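## Task

Dry run EL-3115, closing stage of a plate assay; both the plate and the dispenser's tubing hold nothing. (1) Lift the lid off LP1 and cover the plate with it. (2) Press START/STOP on TIMER (preset to 9 min 58 s) and wait for it to expire. (3) Remove the lid from the plate and set it on LP1 upright and seated flat within its locators. (4) Press the dispenser's START, pressing once more if its stage stays still, then wait for Done to light in its status list. (5) Press the reader's IN/OUT so its stage extends, then transfer the plate from the dispenser stage to the reader stage, seated, with well A1 at the corner engraved 'A1'. (6) Press the reader's START, wait for Results to light, and leave the plate in the reader. Fail conditions: the plate sits uncovered for a long stretch while TIMER is counting; the dispenser is started before TIMER has expired, without the uncovered plate on its stage, or a second time after it has run; either machine is started, or the reader stage is sent in, while the plate on that stage is not at least roughly down within its locators. Anything held in place only by the robot at the end is not counted as done; release and withdraw the gripper at the end. Pressing the reader's START scores worse than leaving it unpressed if anything you needed to fix is still wrong at the end.

## Robot and tools

ROBOT. A single six-joint arm (yam_st) with a two-finger parallel gripper; the only camera is cam_wrist (504x504) on the gripper. The fingers extend along the gripper's +z axis and close along its y axis. The reported hand point (end_effector_position) lies midway between the finger pads, roughly 1 cm short of the tips.

FRAMES. Results report pose in the scene frame: origin on the table top beneath the arm base, +z upward, +y to the left when facing along +x. The base may sit slightly tilted. Motion commands, by contrast, are offsets expressed in the gripper's own axes. Reported position can be somewhat off, more so far from the base.

STATIONS. LP1 and N1 are spots named on the deck. TIMER is loose on the bench; START/STOP is its lower-right key; a mark above the display is blue while counting; its lamp turns green close to the end and red once expired. DISPENSER: START is the leftmost key; status lamps from top: Ready, Done, Dispensing. A capped bottle stands loose beside it. READER: in the lower key row, START is first from the left and IN/OUT is third; status lamps from top: Ready, Results, Plate out, Reading. Well A1 on any labelled item sits at the labelled short end, in the corner opposite the labelled long side.

execute_actions(actions). actions is a list of actions; each action is a table of up to 15 rows, one row per 1/30 s control step; if fewer rows are given the final row is repeated to fill 15 steps. A row is 7 numbers in [-1, 1]: dx, dy, dz, rx, ry, rz, opening. dx..rz are an offset in the gripper frame, measured from the gripper's measured pose when that action began (for the first action in a call, from the last pose any result reported); every row refers to that same start, not to the prior row. Scale: 1.0 = 0.6 m for dx/dy/dz, 180 degrees for the rotation vector rx, ry, rz. opening is absolute, not an offset: +1 = fully open (0.094 m), -1 = closed. An empty list just returns state and images. Per step the command is clipped to 70 mm and 16 degrees from the measured pose, so large offsets need several actions; after an action the arm goes no further than the last clipped pose.

move(target, speed, blocking). target is one 7-number row laid out as above: a gripper-frame offset from the pose in the latest result that shows one, plus an absolute opening (sent when the move starts). speed: top path speed 0.002 to 0.5 m/s (default 0.25), rotation up to twice that in rad/s. The straight path lasts 0.5 to 10 s and is cut off at 10 s. It does not slow for obstacles, the hand can lag, stray or overshoot speed (worst near full stretch), and faster or deeper contacts hit harder. blocking=false returns after 0.5 s while the arm continues; until a result shows that move ended, further moves and action rows are refused, so use wait or stop first. The extra "move:" line states the ending (done, off_target, moving, held, fault) and active limits: paced means the pose was clipped; held means a check blocked steps, after which the arm may surge faster than speed.

wait(seconds): 0 to 10; lets the scene run holding the last command; a running move continues and the wait returns early if it finishes. stop(): brakes a running move (needs room; fingers keep moving). zoom_image(camera="cam_wrist", region=[x0,y0,x1,y1]): pixel box from top-left, at most 504 by 504, for a closer look. read_manual(section="licences"): licence text only, no motion. finished_scene(scene): ends the given scene number irreversibly and reports success; the goal must already hold and persist.

RESULT LINES. Pose as end_effector_position (m) and end_effector_quat_wxyz. Joint positions/velocities: waist, shoulder, elbow, wrist pitch, wrist yaw, wrist roll (rad, rad/s), then finger-pad gap (m). Ranges: waist -2.618..3.054, shoulder 0..3.142, elbow 0..3.142, wrist pitch -1.571..1.571, wrist yaw -1.571..1.571, wrist roll -2.094..2.094. grip_measured is finger opening on the command scale. Hand target is the pose the controller now heads for. "pose unreachable" means the clearance check altered or blocked the command (the mount counts as arm). Step readings list positions; HELD marks a held-back step. MOTOR HOT appears from 75 °C; 90 °C causes a 10 s stop; at 100 °C the arm goes limp and falls; these show as OVER-TEMPERATURE FAULT.

PRACTICAL NOTES. Friction may leave the hand up to about 31 mm short, and tiny commands may not move it. Since offsets start from the measured pose, repeating a small push into a rigid surface does not press harder, but into something yielding it goes further. To hold an object, command an opening about 0.03 under grip_measured (less for a lighter hold); readings can carry a constant error near 1 mm. Loaded holding heats motors, even while you are composing a reply, during which the robot keeps its last command. Occasionally a loose item gets nudged by an outside push. Avoid knocking anything off the table, dropping parts, slamming, hard hits and heavy pushes; press keys gently and set plate and lid down softly inside their locators, then open and withdraw.

Each tool is called after "Emit:" as name(argument=value, ...) on one line, values as JSON.

## Session

Emit:
execute_actions(actions=[])

Scene clock: 0.00 s.
end_effector_position=(+0.4499, -0.0118, +0.1306) grip_measured=+1.000 end_effector_quat_wxyz=(+0.021, +0.825, -0.564, +0.033)
Joint positions: [ 0.138  2.38   1.728 -0.895  0.321 -1.882  0.094]
Joint velocities: [-0.012  0.022 -0.002  0.007  0.007  0.007  0.   ]
Motor temperatures (°C, as the motors report them): [27 24 27 26 26 24]
Hand target: +0.450, -0.012, +0.131; +0.021, +0.825, -0.564, +0.033

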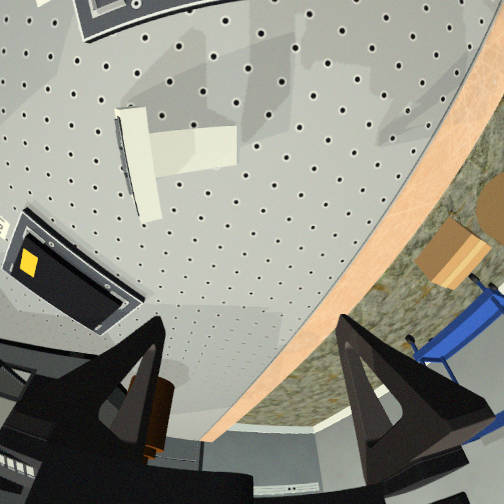

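Emit:
move(target=[0,0.2,-0.3,0,0,0,1])

Scene clock: 7.23 s.
end_effector_position=(+0.3341, -0.0412, +0.3051) grip_measured=+1.000 end_effector_quat_wxyz=(+0.019, +0.824, -0.566, +0.035)
Joint positions: [ 0.204  1.776  1.527 -1.314  0.321 -1.809  0.094]
Joint velocities: [ 0.002 -0.007 -0.012  0.007 -0.051 -0.022  0.   ]
Motor temperatures (°C, as the motors report them): [27 28 28 26 26 24]
Hand target: +0.329, -0.039, +0.307; +0.023, +0.825, -0.564, +0.033
Off the commanded pose: 0.005 m, 0 deg.
move: done

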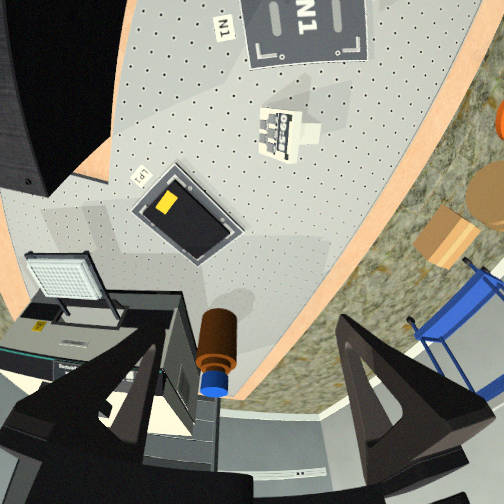

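Emit:
move(target=[0,0,0,0,0,0.118,1])

Emit:
move(target=[0,0,0,0,0,0.5,1], speed=0.4)

Emit:
move(target=[0,0,0,0,0,0.5,1], speed=0.4)

Scene clock: 16.20 s.
end_effector_position=(+0.3337, -0.0413, +0.3051) grip_measured=+1.000 end_effector_quat_wxyz=(+0.013, +0.710, -0.703, +0.037)
Joint positions: [ 0.204  1.776  1.527 -1.316  0.321 -1.45   0.094]
Joint velocities: [-0.002  0.012 -0.002 -0.022 -0.066 -0.007  0.   ]
Motor temperatures (°C, as the motors report them): [27 29 29 26 26 24]
Hand target: +0.334, -0.041, +0.305; +0.012, +0.705, -0.708, +0.038
Off the commanded pose: 0.000 m, 1 deg.
move: done

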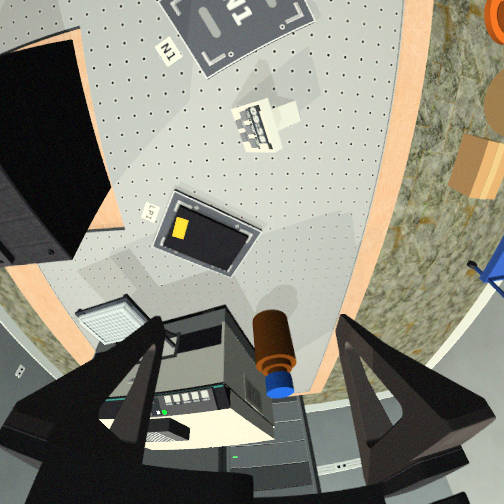

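Scene clock: 18.83 s.
end_effector_position=(+0.3337, -0.0413, +0.3051) grip_measured=+1.000 end_effector_quat_wxyz=(+0.017, -0.010, +0.999, -0.036)
Joint positions: [ 0.204  1.776  1.527 -1.316  0.321  0.11   0.094]
Joint velocities: [ 0.007 -0.007 -0.002  0.007 -0.037 -0.037  0.   ]
Motor temperatures (°C, as the motors report them): [27 30 29 26 26 24]
Hand target: +0.334, -0.041, +0.305; +0.017, -0.004, +0.999, -0.036
Off the commanded pose: 0.000 m, 1 deg.
move: done

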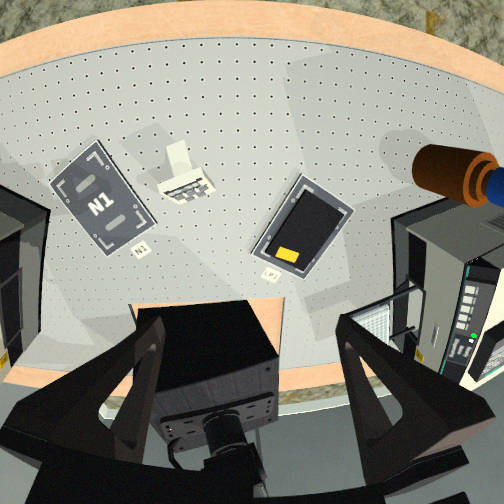

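Scene clock: 21.47 s.
end_effector_position=(+0.3337, -0.0413, +0.3051) grip_measured=+1.000 end_effector_quat_wxyz=(+0.037, +0.695, +0.718, -0.014)
Joint positions: [ 0.204  1.776  1.527 -1.316  0.321  1.669  0.094]
Joint velocities: [-0.002 -0.007  0.017  0.022 -0.037  0.007  0.   ]
Motor temperatures (°C, as the motors report them): [27 30 29 26 26 24]
Hand target: +0.334, -0.041, +0.305; +0.037, +0.699, +0.714, -0.013
Off the commanded pose: 0.000 m, 1 deg.
move: done

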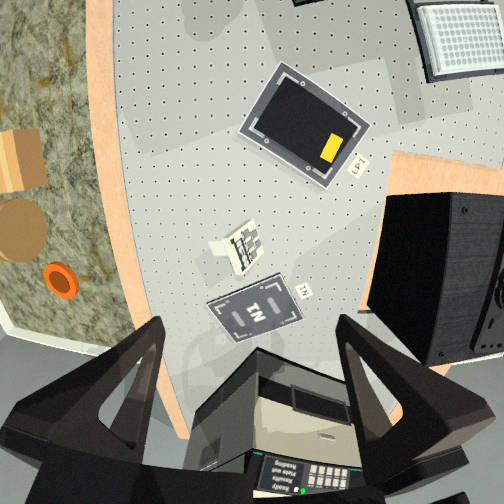

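Emit:
move(target=[-0.187,-0.11,0.22,0.010,0.023,0,1])

Emit:
move(target=[0,0,0,0,0,-0.305,1], speed=0.4)

Scene clock: 40.73 s.
end_effector_position=(+0.2828, -0.1651, +0.1860) grip_measured=+1.000 end_effector_quat_wxyz=(+0.006, +0.699, +0.715, +0.008)
Joint positions: [-0.333  1.704  1.105 -0.844  0.209  1.131  0.094]
Joint velocities: [-0.012  0.002 -0.037 -0.095 -0.066 -0.139  0.   ]
Motor temperatures (°C, as the motors report them): [27 32 31 26 26 24]
Hand target: +0.279, -0.162, +0.180; -0.001, +0.696, +0.718, +0.010
Off the commanded pose: 0.010 m, 1 deg.
move: done

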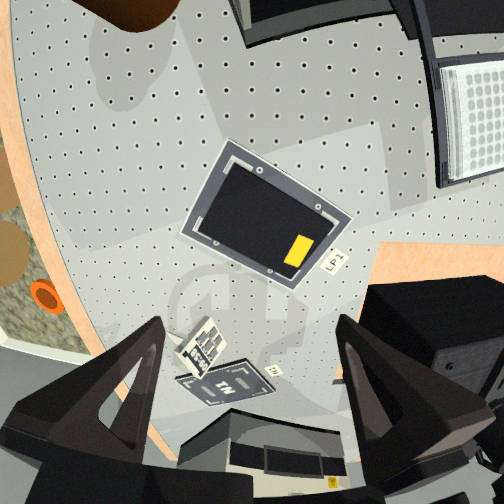

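Scene clock: 42.60 s.
end_effector_position=(+0.2828, -0.1651, +0.1860) grip_measured=+1.000 end_effector_quat_wxyz=(+0.009, +0.297, +0.955, +0.005)
Joint positions: [-0.333  1.704  1.105 -0.844  0.209  0.184  0.094]
Joint velocities: [ 0.007  0.012 -0.012  0.022  0.007 -0.037  0.   ]
Motor temperatures (°C, as the motors report them): [27 32 31 27 26 24]
Hand target: +0.283, -0.165, +0.186; +0.009, +0.291, +0.957, +0.005
Off the commanded pose: 0.000 m, 1 deg.
move: done

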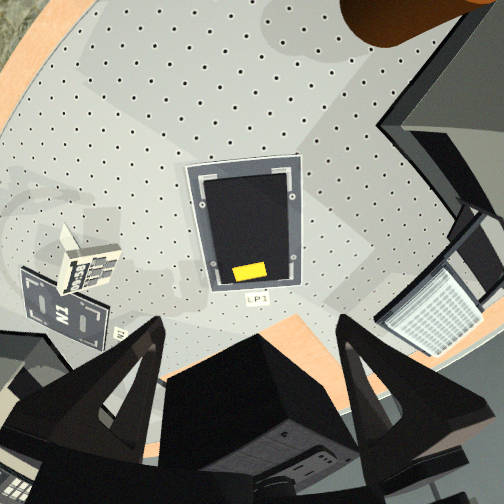

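Emit:
move(target=[0.025,0,0.16,0,0,-0.03,1], speed=0.15)

Scene clock: 52.53 s.
end_effector_position=(+0.2800, -0.1605, +0.0986) grip_measured=+1.000 end_effector_quat_wxyz=(+0.020, +0.253, +0.967, +0.000)
Joint positions: [-0.384  1.879  0.924 -0.454  0.206  0.037  0.094]
Joint velocities: [ 0.007 -0.007  0.017  0.037 -0.022 -0.037  0.   ]
Motor temperatures (°C, as the motors report them): [27 33 31 27 26 24]
Hand target: +0.273, -0.158, +0.091; +0.010, +0.251, +0.968, +0.005
Off the commanded pose: 0.012 m, 1 deg.
move: off_target

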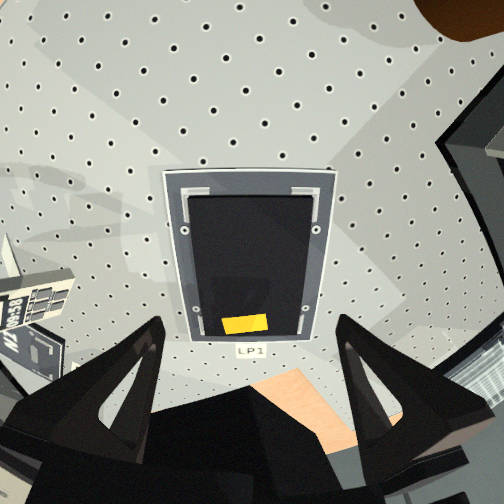

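Emit:
move(target=[0.03,0,0.09,0,0.02,0,1], speed=0.08)

Scene clock: 57.57 s.
end_effector_position=(+0.2779, -0.1584, +0.0539) grip_measured=+1.000 end_effector_quat_wxyz=(+0.004, +0.255, +0.967, +0.002)
Joint positions: [-0.41   2.034  0.924 -0.326  0.205  0.022  0.094]
Joint velocities: [ 0.012  0.007 -0.002 -0.007 -0.022 -0.022  0.   ]
Motor temperatures (°C, as the motors report them): [27 33 31 27 26 24]
Hand target: +0.267, -0.153, +0.045; -0.010, +0.253, +0.967, +0.009
Off the commanded pose: 0.016 m, 2 deg.
move: off_target

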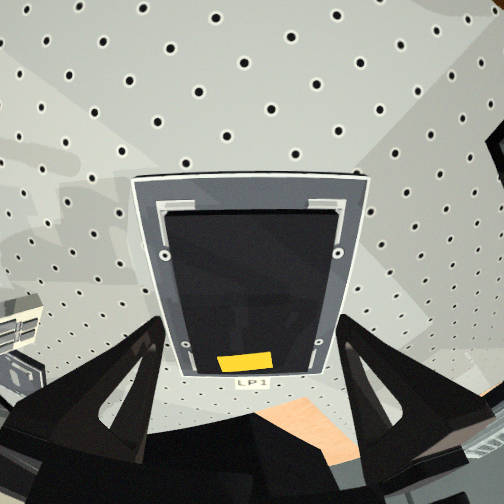

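Emit:
move(target=[0.03,0,0.055,0,0.005,0,1], speed=0.04)

Scene clock: 62.83 s.
end_effector_position=(+0.2732, -0.1543, +0.0302) grip_measured=+1.000 end_effector_quat_wxyz=(+0.009, +0.257, +0.966, +0.000)
Joint positions: [-0.421  2.101  0.885 -0.208  0.205  0.012  0.094]
Joint velocities: [-0.022 -0.007 -0.012  0.051 -0.051  0.037  0.   ]
Motor temperatures (°C, as the motors report them): [27 33 31 27 26 24]
Hand target: +0.263, -0.150, +0.022; -0.003, +0.255, +0.967, +0.005
Off the commanded pose: 0.015 m, 2 deg.
move: off_target

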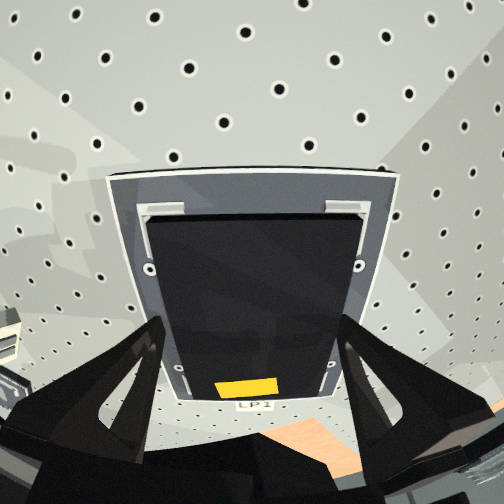

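Emit:
zoom_image(camera="cam_wrist", region=[100,250,400,420])

Region (100, 250, 400, 420) of cam_wrist's 504x504 image, scaled by 1.680, with more detail than that image has; it fills the top 286 rows of this view, and the rest is white.

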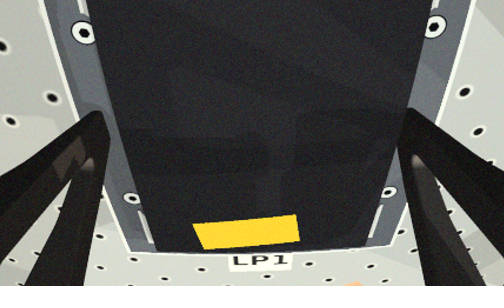

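Emit:
move(target=[0.01,-0.008,0.01,0,0.005,0,1], speed=0.02)

Emit:
zoom_image(camera="cam_wrist", region=[100,250,400,420])

Scene clock: 72.70 s.
end_effector_position=(+0.2738, -0.1553, +0.0300) grip_measured=+1.000 end_effector_quat_wxyz=(+0.011, +0.257, +0.966, +0.002)
Joint positions: [-0.426  2.101  0.885 -0.203  0.2    0.006  0.094]
Joint velocities: [-0.002  0.007  0.002 -0.022 -0.007 -0.022  0.   ]
Motor temperatures (°C, as the motors report them): [27 33 30 27 26 24]
Hand target: +0.266, -0.155, +0.024; +0.001, +0.257, +0.966, +0.003
Off the commanded pose: 0.010 m, 1 deg.
move: done

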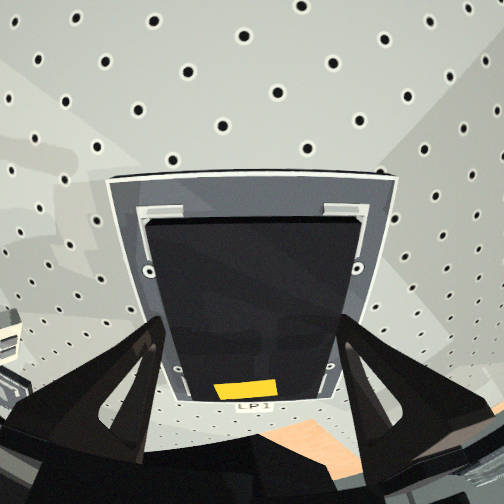

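Region (100, 250, 400, 420) of cam_wrist's 504x504 image, scaled by 1.680, with more detail than that image has; it fills the top 286 rows of this view, and the rest is white.

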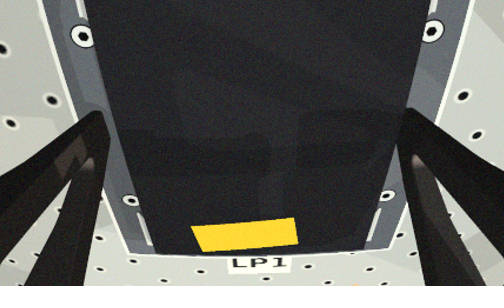

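Emit:
move(target=[0.015,-0.011,0.012,0,0.007,0,1], speed=0.02)

Emit:
zoom_image(camera="cam_wrist", region=[100,250,400,420])

Scene clock: 77.23 s.
end_effector_position=(+0.2733, -0.1562, +0.0295) grip_measured=+1.000 end_effector_quat_wxyz=(+0.012, +0.257, +0.966, +0.006)
Joint positions: [-0.434  2.101  0.885 -0.202  0.19  -0.002  0.094]
Joint velocities: [ 0.027  0.017 -0.002  0.007 -0.051 -0.051  0.   ]
Motor temperatures (°C, as the motors report them): [27 34 30 27 26 24]
Hand target: +0.263, -0.156, +0.023; +0.001, +0.257, +0.966, +0.006
Off the commanded pose: 0.012 m, 1 deg.
move: off_target

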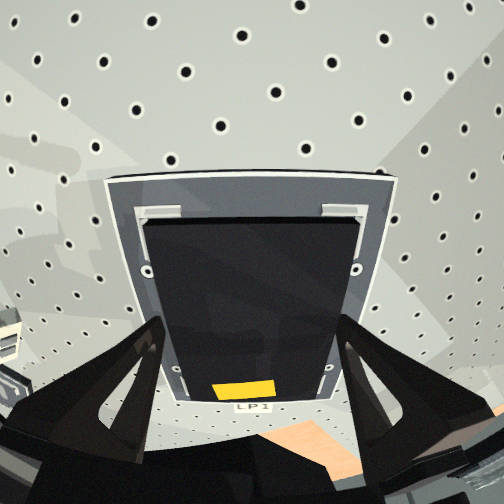

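Region (100, 250, 400, 420) of cam_wrist's 504x504 image, scaled by 1.680, with more detail than that image has; it fills the top 286 rows of this view, and the rest is white.

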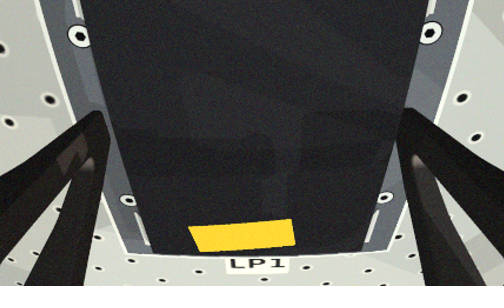

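Emit:
move(target=[0.018,-0.01,0.03,0.006,0.012,0,1], speed=0.02)

Emit:
zoom_image(camera="cam_wrist", region=[100,250,400,420])

Scene clock: 88.00 s.
end_effector_position=(+0.2732, -0.1561, +0.0293) grip_measured=+1.000 end_effector_quat_wxyz=(+0.012, +0.257, +0.966, +0.006)
Joint positions: [-0.434  2.101  0.885 -0.201  0.19  -0.002  0.094]
Joint velocities: [-0.012 -0.012  0.017 -0.051  0.022 -0.022  0.   ]
Motor temperatures (°C, as the motors report them): [27 34 30 27 26 24]
Hand target: +0.261, -0.156, +0.013; -0.009, +0.257, +0.966, +0.003
Off the commanded pose: 0.022 m, 2 deg.
move: off_target

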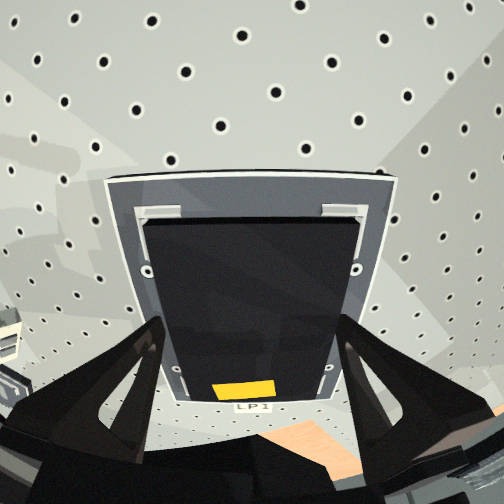

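Region (100, 250, 400, 420) of cam_wrist's 504x504 image, scaled by 1.680, with more detail than that image has; it fills the top 286 rows of this view, and the rest is white.

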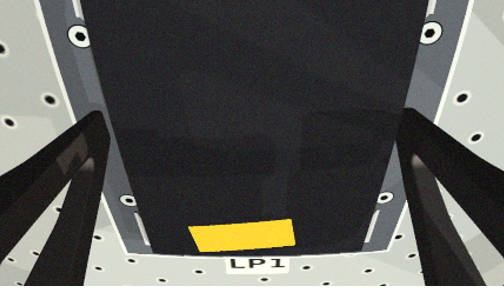

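Emit:
move(target=[0,0,0,0,0,0,0.72], speed=0.02)

Scene clock: 94.00 s.
end_effector_position=(+0.2731, -0.1564, +0.0293) grip_measured=+0.770 end_effector_quat_wxyz=(+0.012, +0.257, +0.966, +0.005)
Joint positions: [-0.434  2.101  0.885 -0.201  0.192 -0.002  0.083]
Joint velocities: [ 0.002 -0.002 -0.002  0.022 -0.066 -0.022 -0.001]
Motor temperatures (°C, as the motors report them): [27 34 30 27 26 24]
Hand target: +0.273, -0.156, +0.029; +0.012, +0.257, +0.966, +0.006
Off the commanded pose: 0.000 m, 0 deg.
move: done

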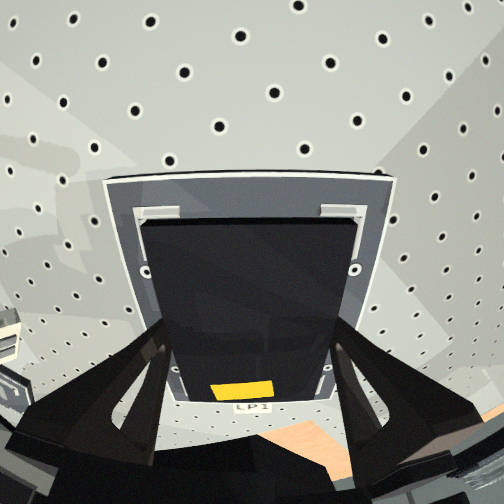

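Emit:
move(target=[0,0,-0.35,0,0,0,0.72], speed=0.12)

Scene clock: 99.37 s.
end_effector_position=(+0.2629, -0.1519, +0.2275) grip_measured=+0.770 end_effector_quat_wxyz=(-0.001, +0.255, +0.967, +0.007)
Joint positions: [-0.287  1.583  1.13  -1.022  0.211  0.149  0.083]
Joint velocities: [-0.027  0.007  0.007 -0.139  0.022 -0.081  0.001]
Motor temperatures (°C, as the motors report them): [27 34 30 27 26 24]
Hand target: +0.266, -0.153, +0.237; +0.010, +0.256, +0.967, +0.003
Off the commanded pose: 0.014 m, 2 deg.
move: off_target

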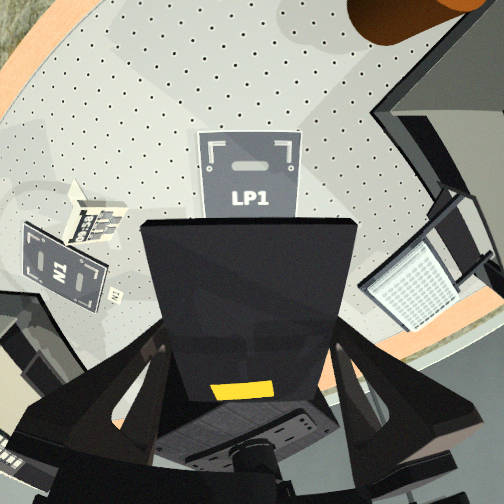

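Emit:
move(target=[0.042,-0.196,-0.08,0,0,0.66,0.72], speed=0.25)

Scene clock: 119.77 s.
end_effector_position=(+0.1847, -0.2349, +0.2638) grip_measured=+0.770 end_effector_quat_wxyz=(-0.020, +0.958, +0.285, -0.000)
Joint positions: [-0.687  1.451  1.225 -1.2    0.149  1.798  0.083]
Joint velocities: [-0.012 -0.007  0.002 -0.022 -0.051  0.022 -0.001]
Motor temperatures (°C, as the motors report them): [27 36 33 27 26 24]
Hand target: +0.185, -0.240, +0.274; -0.009, +0.962, +0.272, +0.010
Off the commanded pose: 0.013 m, 2 deg.
move: off_target

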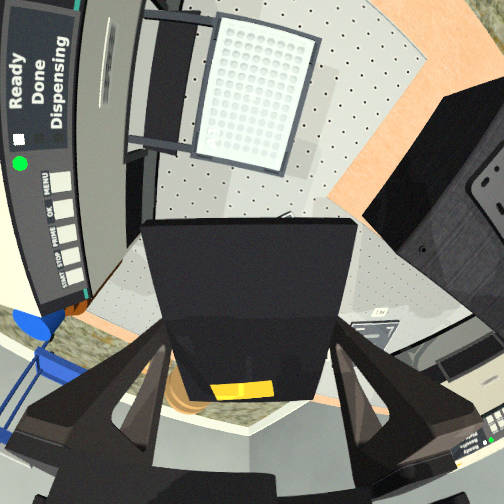

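Emit:
zoom_image(camera="cam_wrist", region=[120,0,360,220])

Region (120, 0, 360, 220) of cam_wrist's 504x504 image, scaled by 2.100, with more detail than that image has; it fills the top 462 rows of this view, and the rest is white.

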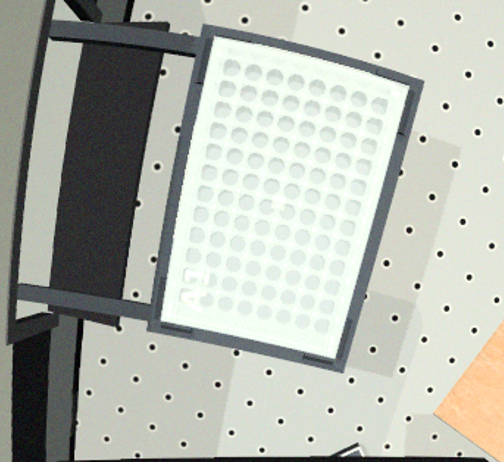

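Emit:
move(target=[-0.13,-0.01,0.05,-0.012,0,0.075,0.72], speed=0.12)

Scene clock: 125.93 s.
end_effector_position=(+0.1197, -0.2723, +0.2324) grip_measured=+0.770 end_effector_quat_wxyz=(-0.009, +0.985, +0.170, +0.002)
Joint positions: [-1.003  1.403  1.089 -1.05   0.095  1.717  0.083]
Joint velocities: [-0.017 -0.002  0.007 -0.007 -0.007 -0.051 -0.   ]
Motor temperatures (°C, as the motors report them): [27 36 33 27 26 24]
Hand target: +0.118, -0.271, +0.234; -0.002, +0.986, +0.169, +0.008
Off the commanded pose: 0.004 m, 1 deg.
move: done

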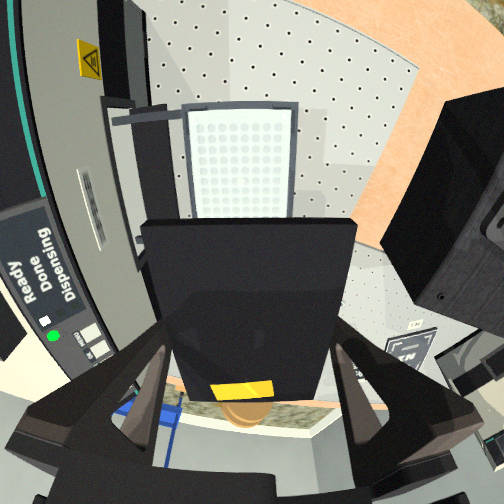

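Emit:
move(target=[-0.09,0.014,0.09,-0.006,0,0,0.72], speed=0.08)

Scene clock: 131.77 s.
end_effector_position=(+0.0753, -0.3027, +0.1885) grip_measured=+0.770 end_effector_quat_wxyz=(+0.014, +0.986, +0.168, +0.006)
Joint positions: [-1.226  1.461  0.983 -0.824  0.044  1.5    0.083]
Joint velocities: [ 0.002 -0.007  0.007  0.051 -0.022 -0.11   0.001]
Motor temperatures (°C, as the motors report them): [27 36 33 27 26 24]
Hand target: +0.073, -0.298, +0.179; +0.001, +0.986, +0.169, +0.008
Off the commanded pose: 0.013 m, 2 deg.
move: off_target

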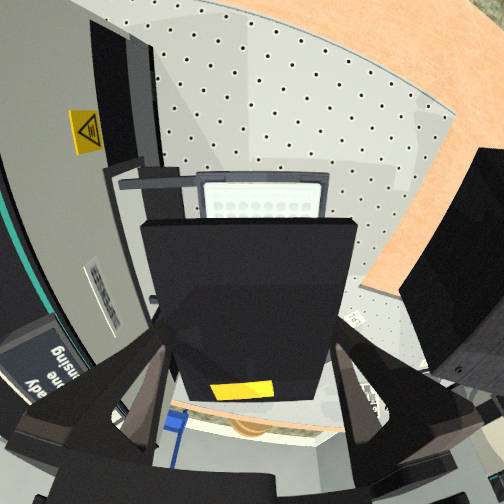

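Emit:
move(target=[-0.015,-0.022,0.08,0.016,0.004,0,0.72], speed=0.05)

Scene clock: 138.30 s.
end_effector_position=(+0.0661, -0.3012, +0.1500) grip_measured=+0.770 end_effector_quat_wxyz=(+0.001, +0.986, +0.169, +0.007)
Joint positions: [-1.268  1.551  0.916 -0.69   0.03   1.46   0.083]
Joint velocities: [-0.012  0.002 -0.017 -0.037 -0.095 -0.066 -0.001]
Motor temperatures (°C, as the motors report them): [27 35 33 27 26 24]
Hand target: +0.063, -0.295, +0.141; -0.012, +0.986, +0.168, +0.009
Off the commanded pose: 0.012 m, 1 deg.
move: off_target

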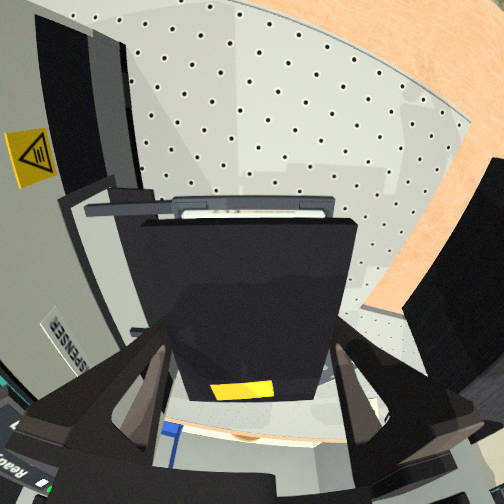

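Emit:
zoom_image(camera="cam_wrist", region=[130,170,370,250])

Region (130, 170, 370, 250) of cam_wrist's 504x504 image, scaled by 2.100, with more detail than that image has.

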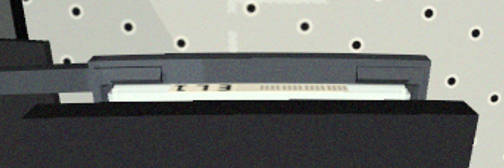

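Emit:
move(target=[0.022,-0.015,0.045,0.007,0.004,0,0.72], speed=0.03)

Emit:
zoom_image(camera="cam_wrist", region=[110,160,390,260])

Scene clock: 152.30 s.
end_effector_position=(+0.0728, -0.2967, +0.1323) grip_measured=+0.770 end_effector_quat_wxyz=(+0.001, +0.986, +0.167, +0.009)
Joint positions: [-1.246  1.589  0.874 -0.611  0.03   1.484  0.083]
Joint velocities: [ 0.012  0.012 -0.017  0.022  0.022 -0.037  0.   ]
Motor temperatures (°C, as the motors report them): [27 35 32 27 26 24]
Hand target: +0.075, -0.288, +0.124; -0.012, +0.986, +0.169, +0.010
Off the commanded pose: 0.013 m, 1 deg.
move: off_target

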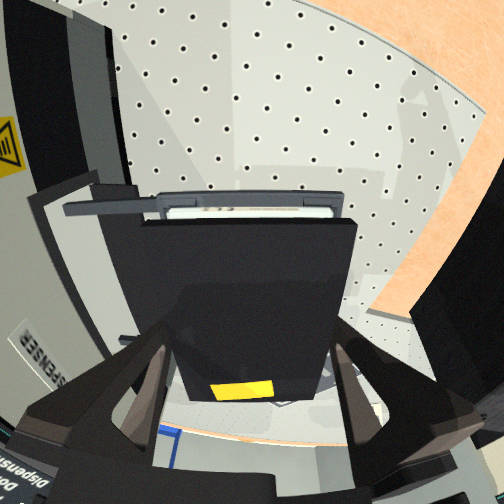

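Region (110, 160, 390, 260) of cam_wrist's 504x504 image, scaled by 1.800, with more detail than that image has; it fills the top 180 rows of this view, and the rest is white.

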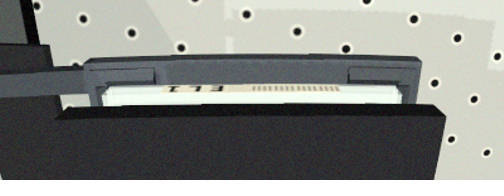

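Emit:
move(target=[0.012,-0.013,0.032,0.007,-0.006,0,0.72], speed=0.02)

Emit:
zoom_image(camera="cam_wrist", region=[110,160,390,260])

Scene clock: 160.17 s.
end_effector_position=(+0.0760, -0.2954, +0.1221) grip_measured=+0.770 end_effector_quat_wxyz=(+0.003, +0.986, +0.166, +0.001)
Joint positions: [-1.225  1.615  0.854 -0.562  0.052  1.507  0.083]
Joint velocities: [ 0.007  0.007 -0.022  0.066 -0.007  0.037  0.   ]
Motor temperatures (°C, as the motors report them): [27 34 32 27 26 24]
Hand target: +0.077, -0.287, +0.114; -0.009, +0.986, +0.167, -0.003
Off the commanded pose: 0.012 m, 1 deg.
move: off_target

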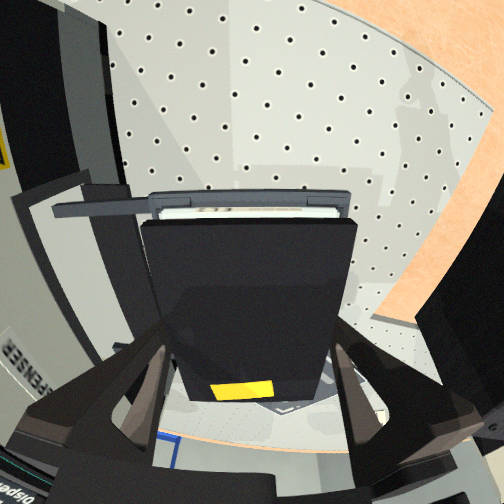

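Region (110, 160, 390, 260) of cam_wrist's 504x504 image, scaled by 1.800, with more detail than that image has; it fills the top 180 rows of this view, and the rest is white.

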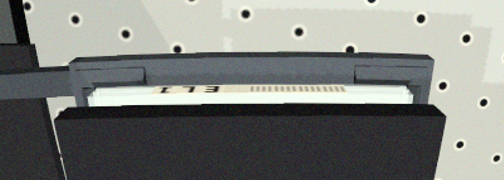

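Emit:
move(target=[0.003,-0.013,0.028,0.008,0,0,0.72], speed=0.015)

Emit:
zoom_image(camera="cam_wrist", region=[110,160,390,260])

Scene clock: 165.67 s.
end_effector_position=(+0.0770, -0.2987, +0.1163) grip_measured=+0.770 end_effector_quat_wxyz=(+0.007, +0.986, +0.165, +0.001)
Joint positions: [-1.225  1.638  0.854 -0.533  0.053  1.509  0.083]
Joint velocities: [-0.007 -0.017 -0.007 -0.037  0.037  0.007 -0.001]
Motor temperatures (°C, as the motors report them): [27 34 32 27 26 24]
Hand target: +0.075, -0.288, +0.106; -0.009, +0.986, +0.166, -0.001
Off the commanded pose: 0.016 m, 2 deg.
move: off_target

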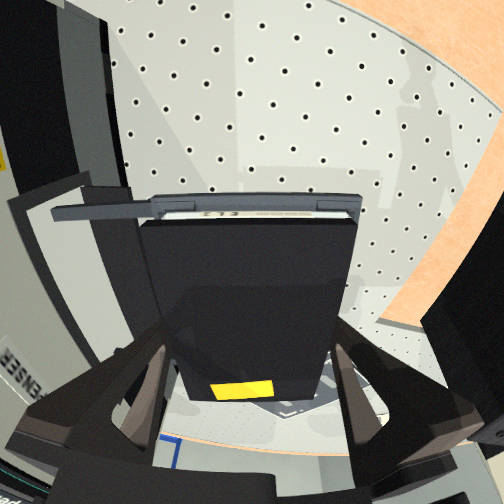

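Region (110, 160, 390, 260) of cam_wrist's 504x504 image, scaled by 1.800, with more detail than that image has; it fills the top 180 rows of this view, and the rest is white.

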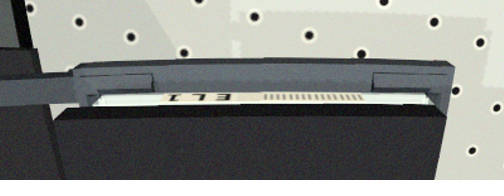

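Emit:
move(target=[0.0,-0.026,0.017,0.010,0,0,0.72], speed=0.015)

Emit:
zoom_image(camera="cam_wrist", region=[110,160,390,260])

Scene clock: 172.20 s.
end_effector_position=(+0.0757, -0.2935, +0.1135) grip_measured=+0.770 end_effector_quat_wxyz=(+0.001, +0.986, +0.165, +0.000)
Joint positions: [-1.225  1.638  0.839 -0.528  0.053  1.509  0.083]
Joint velocities: [-0.002 -0.022 -0.012  0.022  0.022  0.007 -0.001]
Motor temperatures (°C, as the motors report them): [27 34 32 27 26 24]
Hand target: +0.072, -0.284, +0.106; -0.009, +0.986, +0.165, -0.002
Off the commanded pose: 0.013 m, 1 deg.
move: off_target

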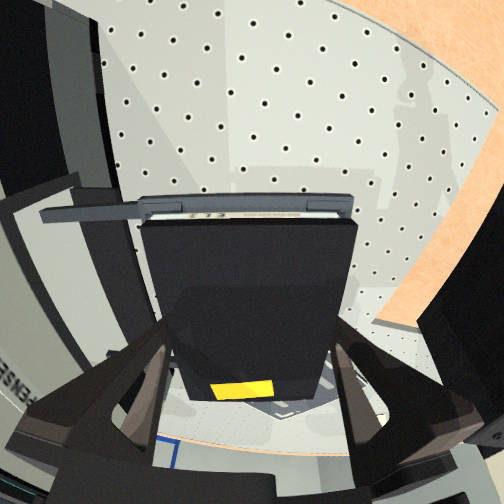

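Region (110, 160, 390, 260) of cam_wrist's 504x504 image, scaled by 1.800, with more detail than that image has; it fills the top 180 rows of this view, and the rest is white.

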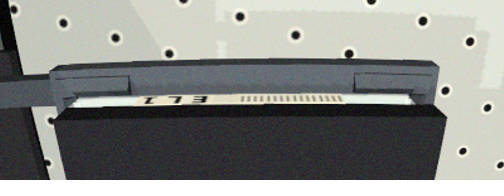

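Emit:
move(target=[0.0,-0.010,0.023,0.007,0,0,0.72], speed=0.012)

Emit:
zoom_image(camera="cam_wrist", region=[110,160,390,260])

Scene clock: 177.60 s.
end_effector_position=(+0.0769, -0.2949, +0.1105) grip_measured=+0.770 end_effector_quat_wxyz=(+0.003, +0.986, +0.165, +0.002)
Joint positions: [-1.225  1.65   0.839 -0.512  0.049  1.509  0.083]
Joint velocities: [-0.007 -0.022 -0.022 -0.007  0.095  0.022  0.   ]
Motor temperatures (°C, as the motors report them): [27 34 31 27 26 24]
Hand target: +0.074, -0.288, +0.100; -0.010, +0.986, +0.165, -0.001
Off the commanded pose: 0.013 m, 1 deg.
move: off_target

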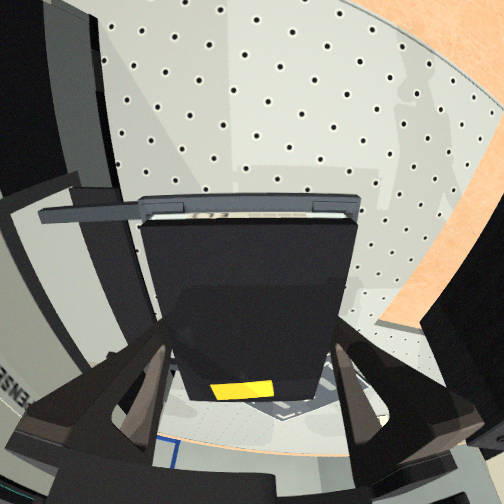

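Region (110, 160, 390, 260) of cam_wrist's 504x504 image, scaled by 1.800, with more detail than that image has; it fills the top 180 rows of this view, and the rest is white.

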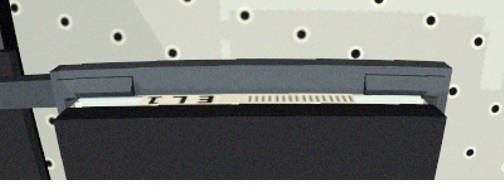

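Emit:
move(target=[-0.004,-0.016,0.028,0.008,0,0,0.72], speed=0.012)

Emit:
zoom_image(camera="cam_wrist", region=[110,160,390,260])

Scene clock: 183.53 s.
end_effector_position=(+0.0774, -0.2954, +0.1098) grip_measured=+0.770 end_effector_quat_wxyz=(+0.006, +0.986, +0.167, +0.003)
Joint positions: [-1.225  1.65   0.835 -0.502  0.047  1.505  0.083]
Joint velocities: [-0.002  0.002 -0.007  0.037 -0.037 -0.022  0.   ]
Motor temperatures (°C, as the motors report them): [27 34 31 27 26 24]
Hand target: +0.071, -0.286, +0.095; -0.009, +0.986, +0.165, +0.000
Off the commanded pose: 0.019 m, 2 deg.
move: off_target

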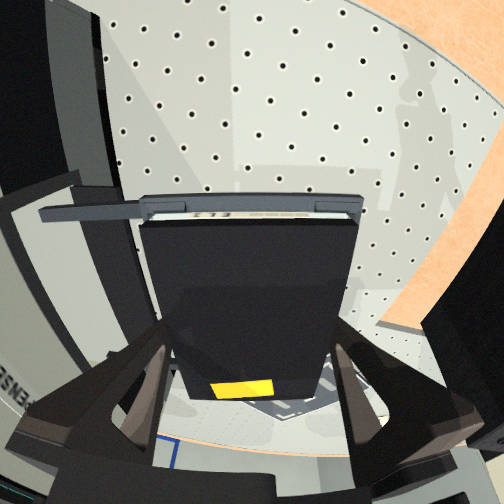

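Region (110, 160, 390, 260) of cam_wrist's 504x504 image, scaled by 1.800, with more detail than that image has; it fills the top 180 rows of this view, and the rest is white.

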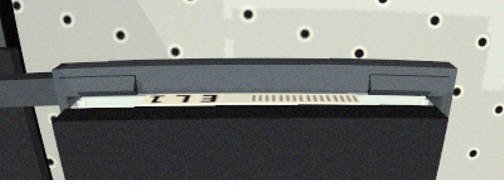

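Emit:
move(target=[-0.013,-0.012,0.008,0.008,-0.002,0,0.72], speed=0.01)

Emit:
zoom_image(camera="cam_wrist", region=[110,160,390,260])

Scene clock: 188.97 s.
end_effector_position=(+0.0773, -0.2950, +0.1097) grip_measured=+0.770 end_effector_quat_wxyz=(+0.005, +0.985, +0.170, +0.007)
Joint positions: [-1.23   1.65   0.834 -0.504  0.038  1.494  0.083]
Joint velocities: [-0.002 -0.007 -0.012  0.066  0.007 -0.007 -0.001]
Motor temperatures (°C, as the motors report them): [27 34 31 27 26 24]
Hand target: +0.068, -0.291, +0.105; -0.006, +0.986, +0.167, -0.001
Off the commanded pose: 0.011 m, 2 deg.
move: off_target

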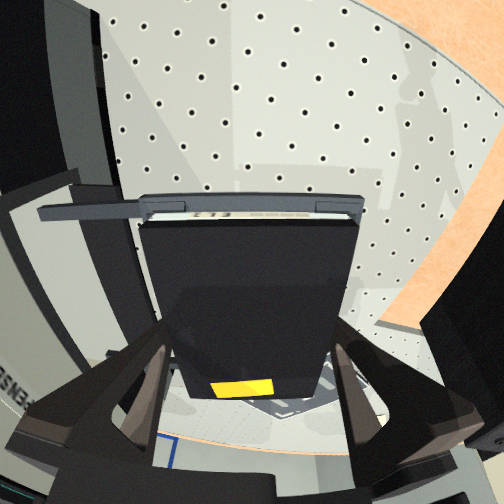

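Region (110, 160, 390, 260) of cam_wrist's 504x504 image, scaled by 1.800, with more detail than that image has; it fills the top 180 rows of this view, and the rest is white.

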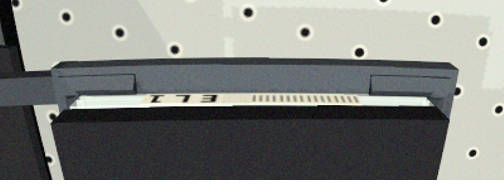

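Emit:
move(target=[-0.008,0.006,-0.028,-0.004,-0.006,0.003,0.72], speed=0.015)

Emit:
zoom_image(camera="cam_wrist", region=[110,160,390,260])

Scene clock: 195.20 s.
end_effector_position=(+0.0736, -0.2897, +0.1164) grip_measured=+0.770 end_effector_quat_wxyz=(-0.004, +0.985, +0.170, +0.001)
Joint positions: [-1.23   1.623  0.834 -0.547  0.049  1.494  0.083]
Joint velocities: [-0.007  0.002  0.012  0.066 -0.051 -0.022  0.   ]
Motor temperatures (°C, as the motors report them): [27 34 31 27 26 24]
Hand target: +0.074, -0.299, +0.126; +0.012, +0.986, +0.165, -0.001
Off the commanded pose: 0.014 m, 2 deg.
move: off_target

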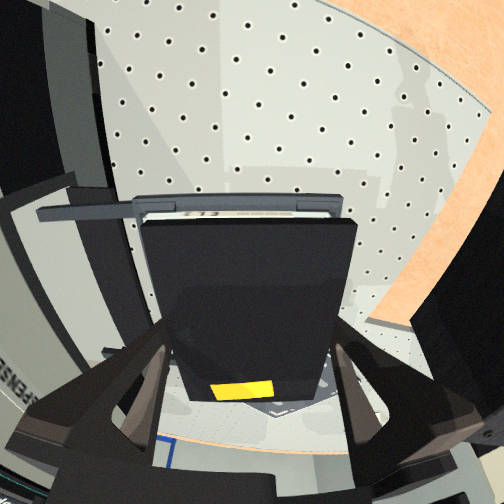

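Region (110, 160, 390, 260) of cam_wrist's 504x504 image, scaled by 1.800, with more detail than that image has; it fills the top 180 rows of this view, and the rest is white.

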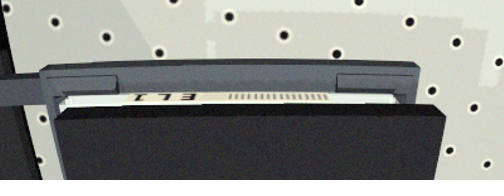

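Emit:
move(target=[-0.008,-0.0025,0.027,0.004,-0.002,0.007,0.72], speed=0.012)

Emit:
zoom_image(camera="cam_wrist", region=[110,160,390,260])

Scene clock: 203.60 s.
end_effector_position=(+0.0750, -0.2940, +0.1115) grip_measured=+0.770 end_effector_quat_wxyz=(+0.003, +0.985, +0.170, +0.002)
Joint positions: [-1.23   1.642  0.834 -0.515  0.049  1.494  0.083]
Joint velocities: [ 0.002 -0.002  0.002 -0.125 -0.051  0.007 -0.   ]
Motor temperatures (°C, as the motors report them): [27 35 32 27 26 24]
Hand target: +0.069, -0.290, +0.101; -0.009, +0.987, +0.159, -0.002
Off the commanded pose: 0.014 m, 2 deg.
move: off_target

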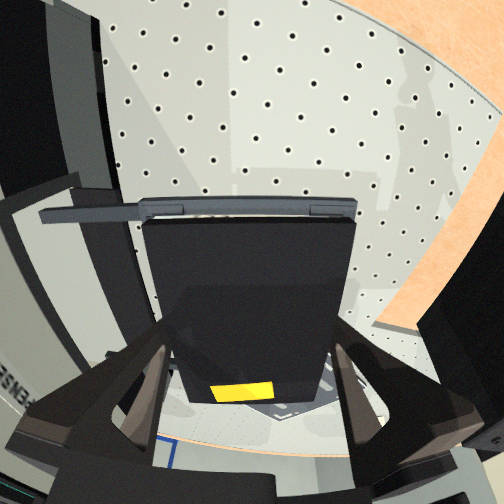

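Region (110, 160, 390, 260) of cam_wrist's 504x504 image, scaled by 1.800, with more detail than that image has; it fills the top 180 rows of this view, and the rest is white.

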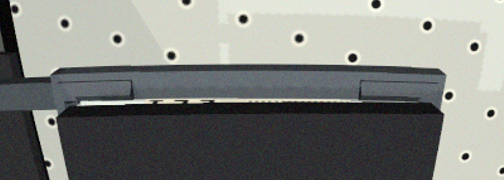

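Emit:
move(target=[0.009,-0.008,0.020,0.008,-0.002,0.004,0.72], speed=0.01)

Emit:
zoom_image(camera="cam_wrist", region=[110,160,390,260])

Scene clock: 211.17 s.
end_effector_position=(+0.0771, -0.2937, +0.1092) grip_measured=+0.770 end_effector_quat_wxyz=(+0.003, +0.986, +0.166, -0.001)
Joint positions: [-1.218  1.652  0.834 -0.507  0.058  1.513  0.083]
Joint velocities: [-0.002 -0.002 -0.012 -0.051  0.022  0.051  0.   ]
Motor temperatures (°C, as the motors report them): [27 34 32 27 26 24]
Hand target: +0.078, -0.288, +0.100; -0.009, +0.986, +0.164, -0.004
Off the commanded pose: 0.012 m, 1 deg.
move: off_target

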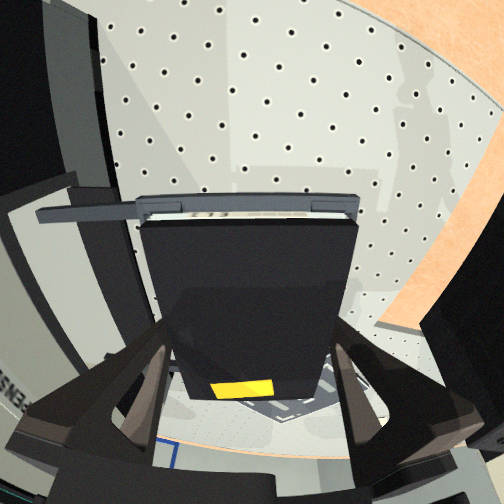

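Region (110, 160, 390, 260) of cam_wrist's 504x504 image, scaled by 1.800, with more detail than that image has; it fills the top 180 rows of this view, and the rest is white.

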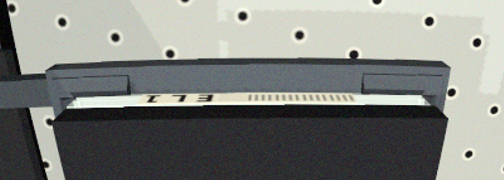

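Emit:
move(target=[0,0,0,0,0,0,1], speed=0.01)

Emit:
zoom_image(camera="cam_wrist", region=[100,160,400,420])

Scene clock: 216.50 s.
end_effector_position=(+0.0771, -0.2937, +0.1092) grip_measured=+0.998 end_effector_quat_wxyz=(+0.003, +0.986, +0.166, -0.002)
Joint positions: [-1.218  1.652  0.834 -0.507  0.058  1.513  0.094]
Joint velocities: [-0.002 -0.002 -0.007 -0.037  0.037 -0.037 -0.   ]
Motor temperatures (°C, as the motors report them): [27 34 32 27 26 24]
Hand target: +0.077, -0.294, +0.109; +0.003, +0.986, +0.166, -0.002
Off the commanded pose: 0.000 m, 0 deg.
move: done

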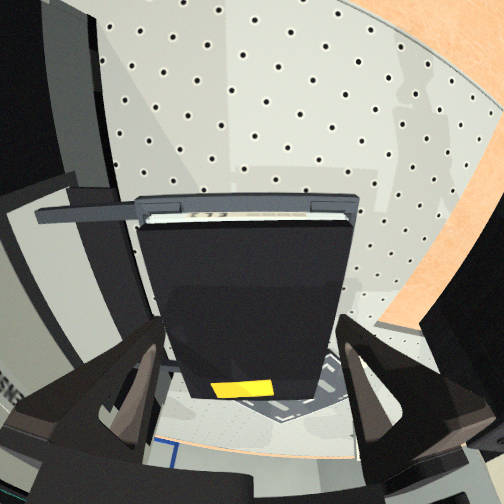

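Region (100, 160, 400, 420) of cam_wrist's 504x504 image, scaled by 1.680, with more detail than that image has; it fills the top 437 rows of this view, and the rest is white.

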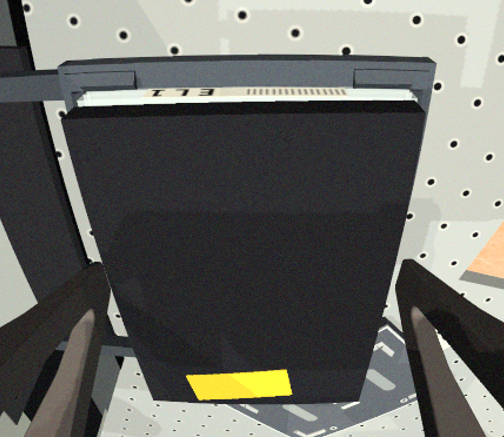

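Emit:
move(target=[0,0.008,-0.06,-0.006,0,0,1], speed=0.05)

Emit:
move(target=[0.16,0,0,0,0,0,-0.3], speed=0.1)

Scene clock: 223.40 s.
end_effector_position=(+0.0747, -0.2907, +0.1355) grip_measured=+0.998 end_effector_quat_wxyz=(-0.002, +0.986, +0.166, -0.002)
Joint positions: [-1.218  1.57   0.863 -0.627  0.058  1.513  0.094]
Joint velocities: [ 0.012 -0.032  0.007  0.022 -0.007 -0.037  0.   ]
Motor temperatures (°C, as the motors report them): [27 35 32 27 26 24]
Hand target: +0.079, -0.297, +0.145; +0.012, +0.986, +0.166, -0.000
Off the commanded pose: 0.013 m, 2 deg.
move: off_target

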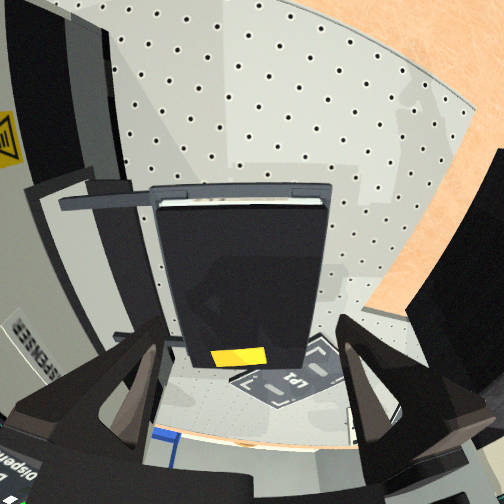

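Scene clock: 224.83 s.
end_effector_position=(+0.1591, -0.2579, +0.1352) grip_measured=-0.297 end_effector_quat_wxyz=(+0.000, +0.986, +0.169, -0.004)
Joint positions: [-0.877  1.621  0.886 -0.629  0.138  1.843  0.033]
Joint velocities: [-0.002  0.012  0.012 -0.007 -0.037 -0.007  0.   ]
Motor temperatures (°C, as the motors report them): [27 35 32 27 26 24]
Hand target: +0.162, -0.260, +0.133; -0.003, +0.986, +0.168, -0.008
Off the commanded pose: 0.006 m, 0 deg.
move: done

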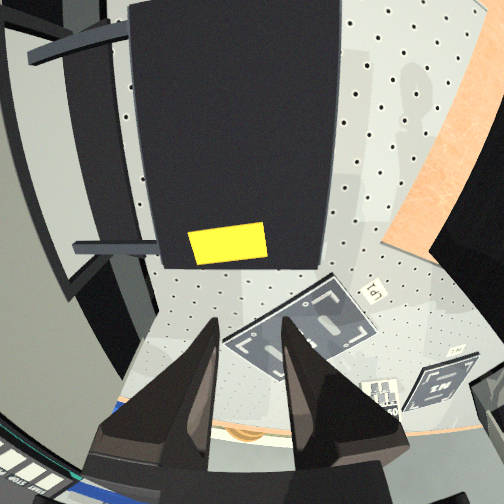

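Emit:
move(target=[0,-0.005,0.067,0.006,0,0,-0.3], speed=0.03)

Scene clock: 228.53 s.
end_effector_position=(+0.1638, -0.2628, +0.1053) grip_measured=-0.297 end_effector_quat_wxyz=(+0.005, +0.986, +0.168, -0.002)
Joint positions: [-0.887  1.721  0.866 -0.497  0.137  1.833  0.033]
Joint velocities: [-0.027  0.007 -0.007 -0.022 -0.022  0.007  0.001]
Motor temperatures (°C, as the motors report them): [27 35 32 27 26 24]
Hand target: +0.158, -0.256, +0.096; -0.009, +0.986, +0.168, -0.005
Off the commanded pose: 0.014 m, 2 deg.
move: off_target

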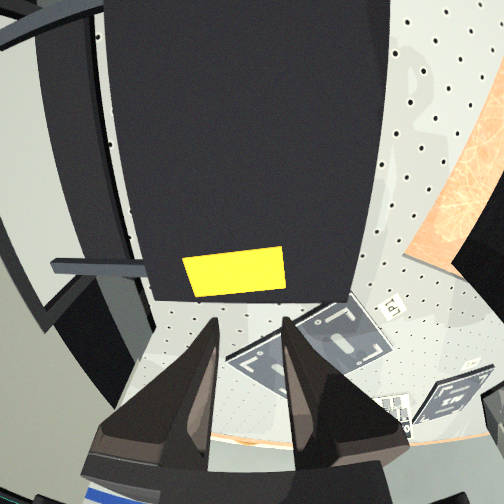

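Emit:
move(target=[-0.035,-0.005,0.006,0,0,0,-0.3], speed=0.012)

Scene clock: 232.50 s.
end_effector_position=(+0.1510, -0.2670, +0.1009) grip_measured=-0.297 end_effector_quat_wxyz=(+0.001, +0.985, +0.170, +0.002)
Joint positions: [-0.941  1.721  0.851 -0.481  0.114  1.776  0.033]
Joint velocities: [ 0.002 -0.022  0.002 -0.066  0.066  0.022 -0.001]
Motor temperatures (°C, as the motors report them): [27 35 32 27 26 24]
Hand target: +0.144, -0.267, +0.102; +0.005, +0.986, +0.168, -0.001
Off the commanded pose: 0.008 m, 1 deg.
move: done

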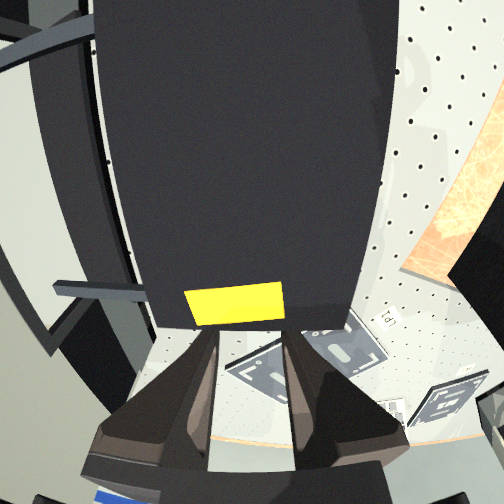

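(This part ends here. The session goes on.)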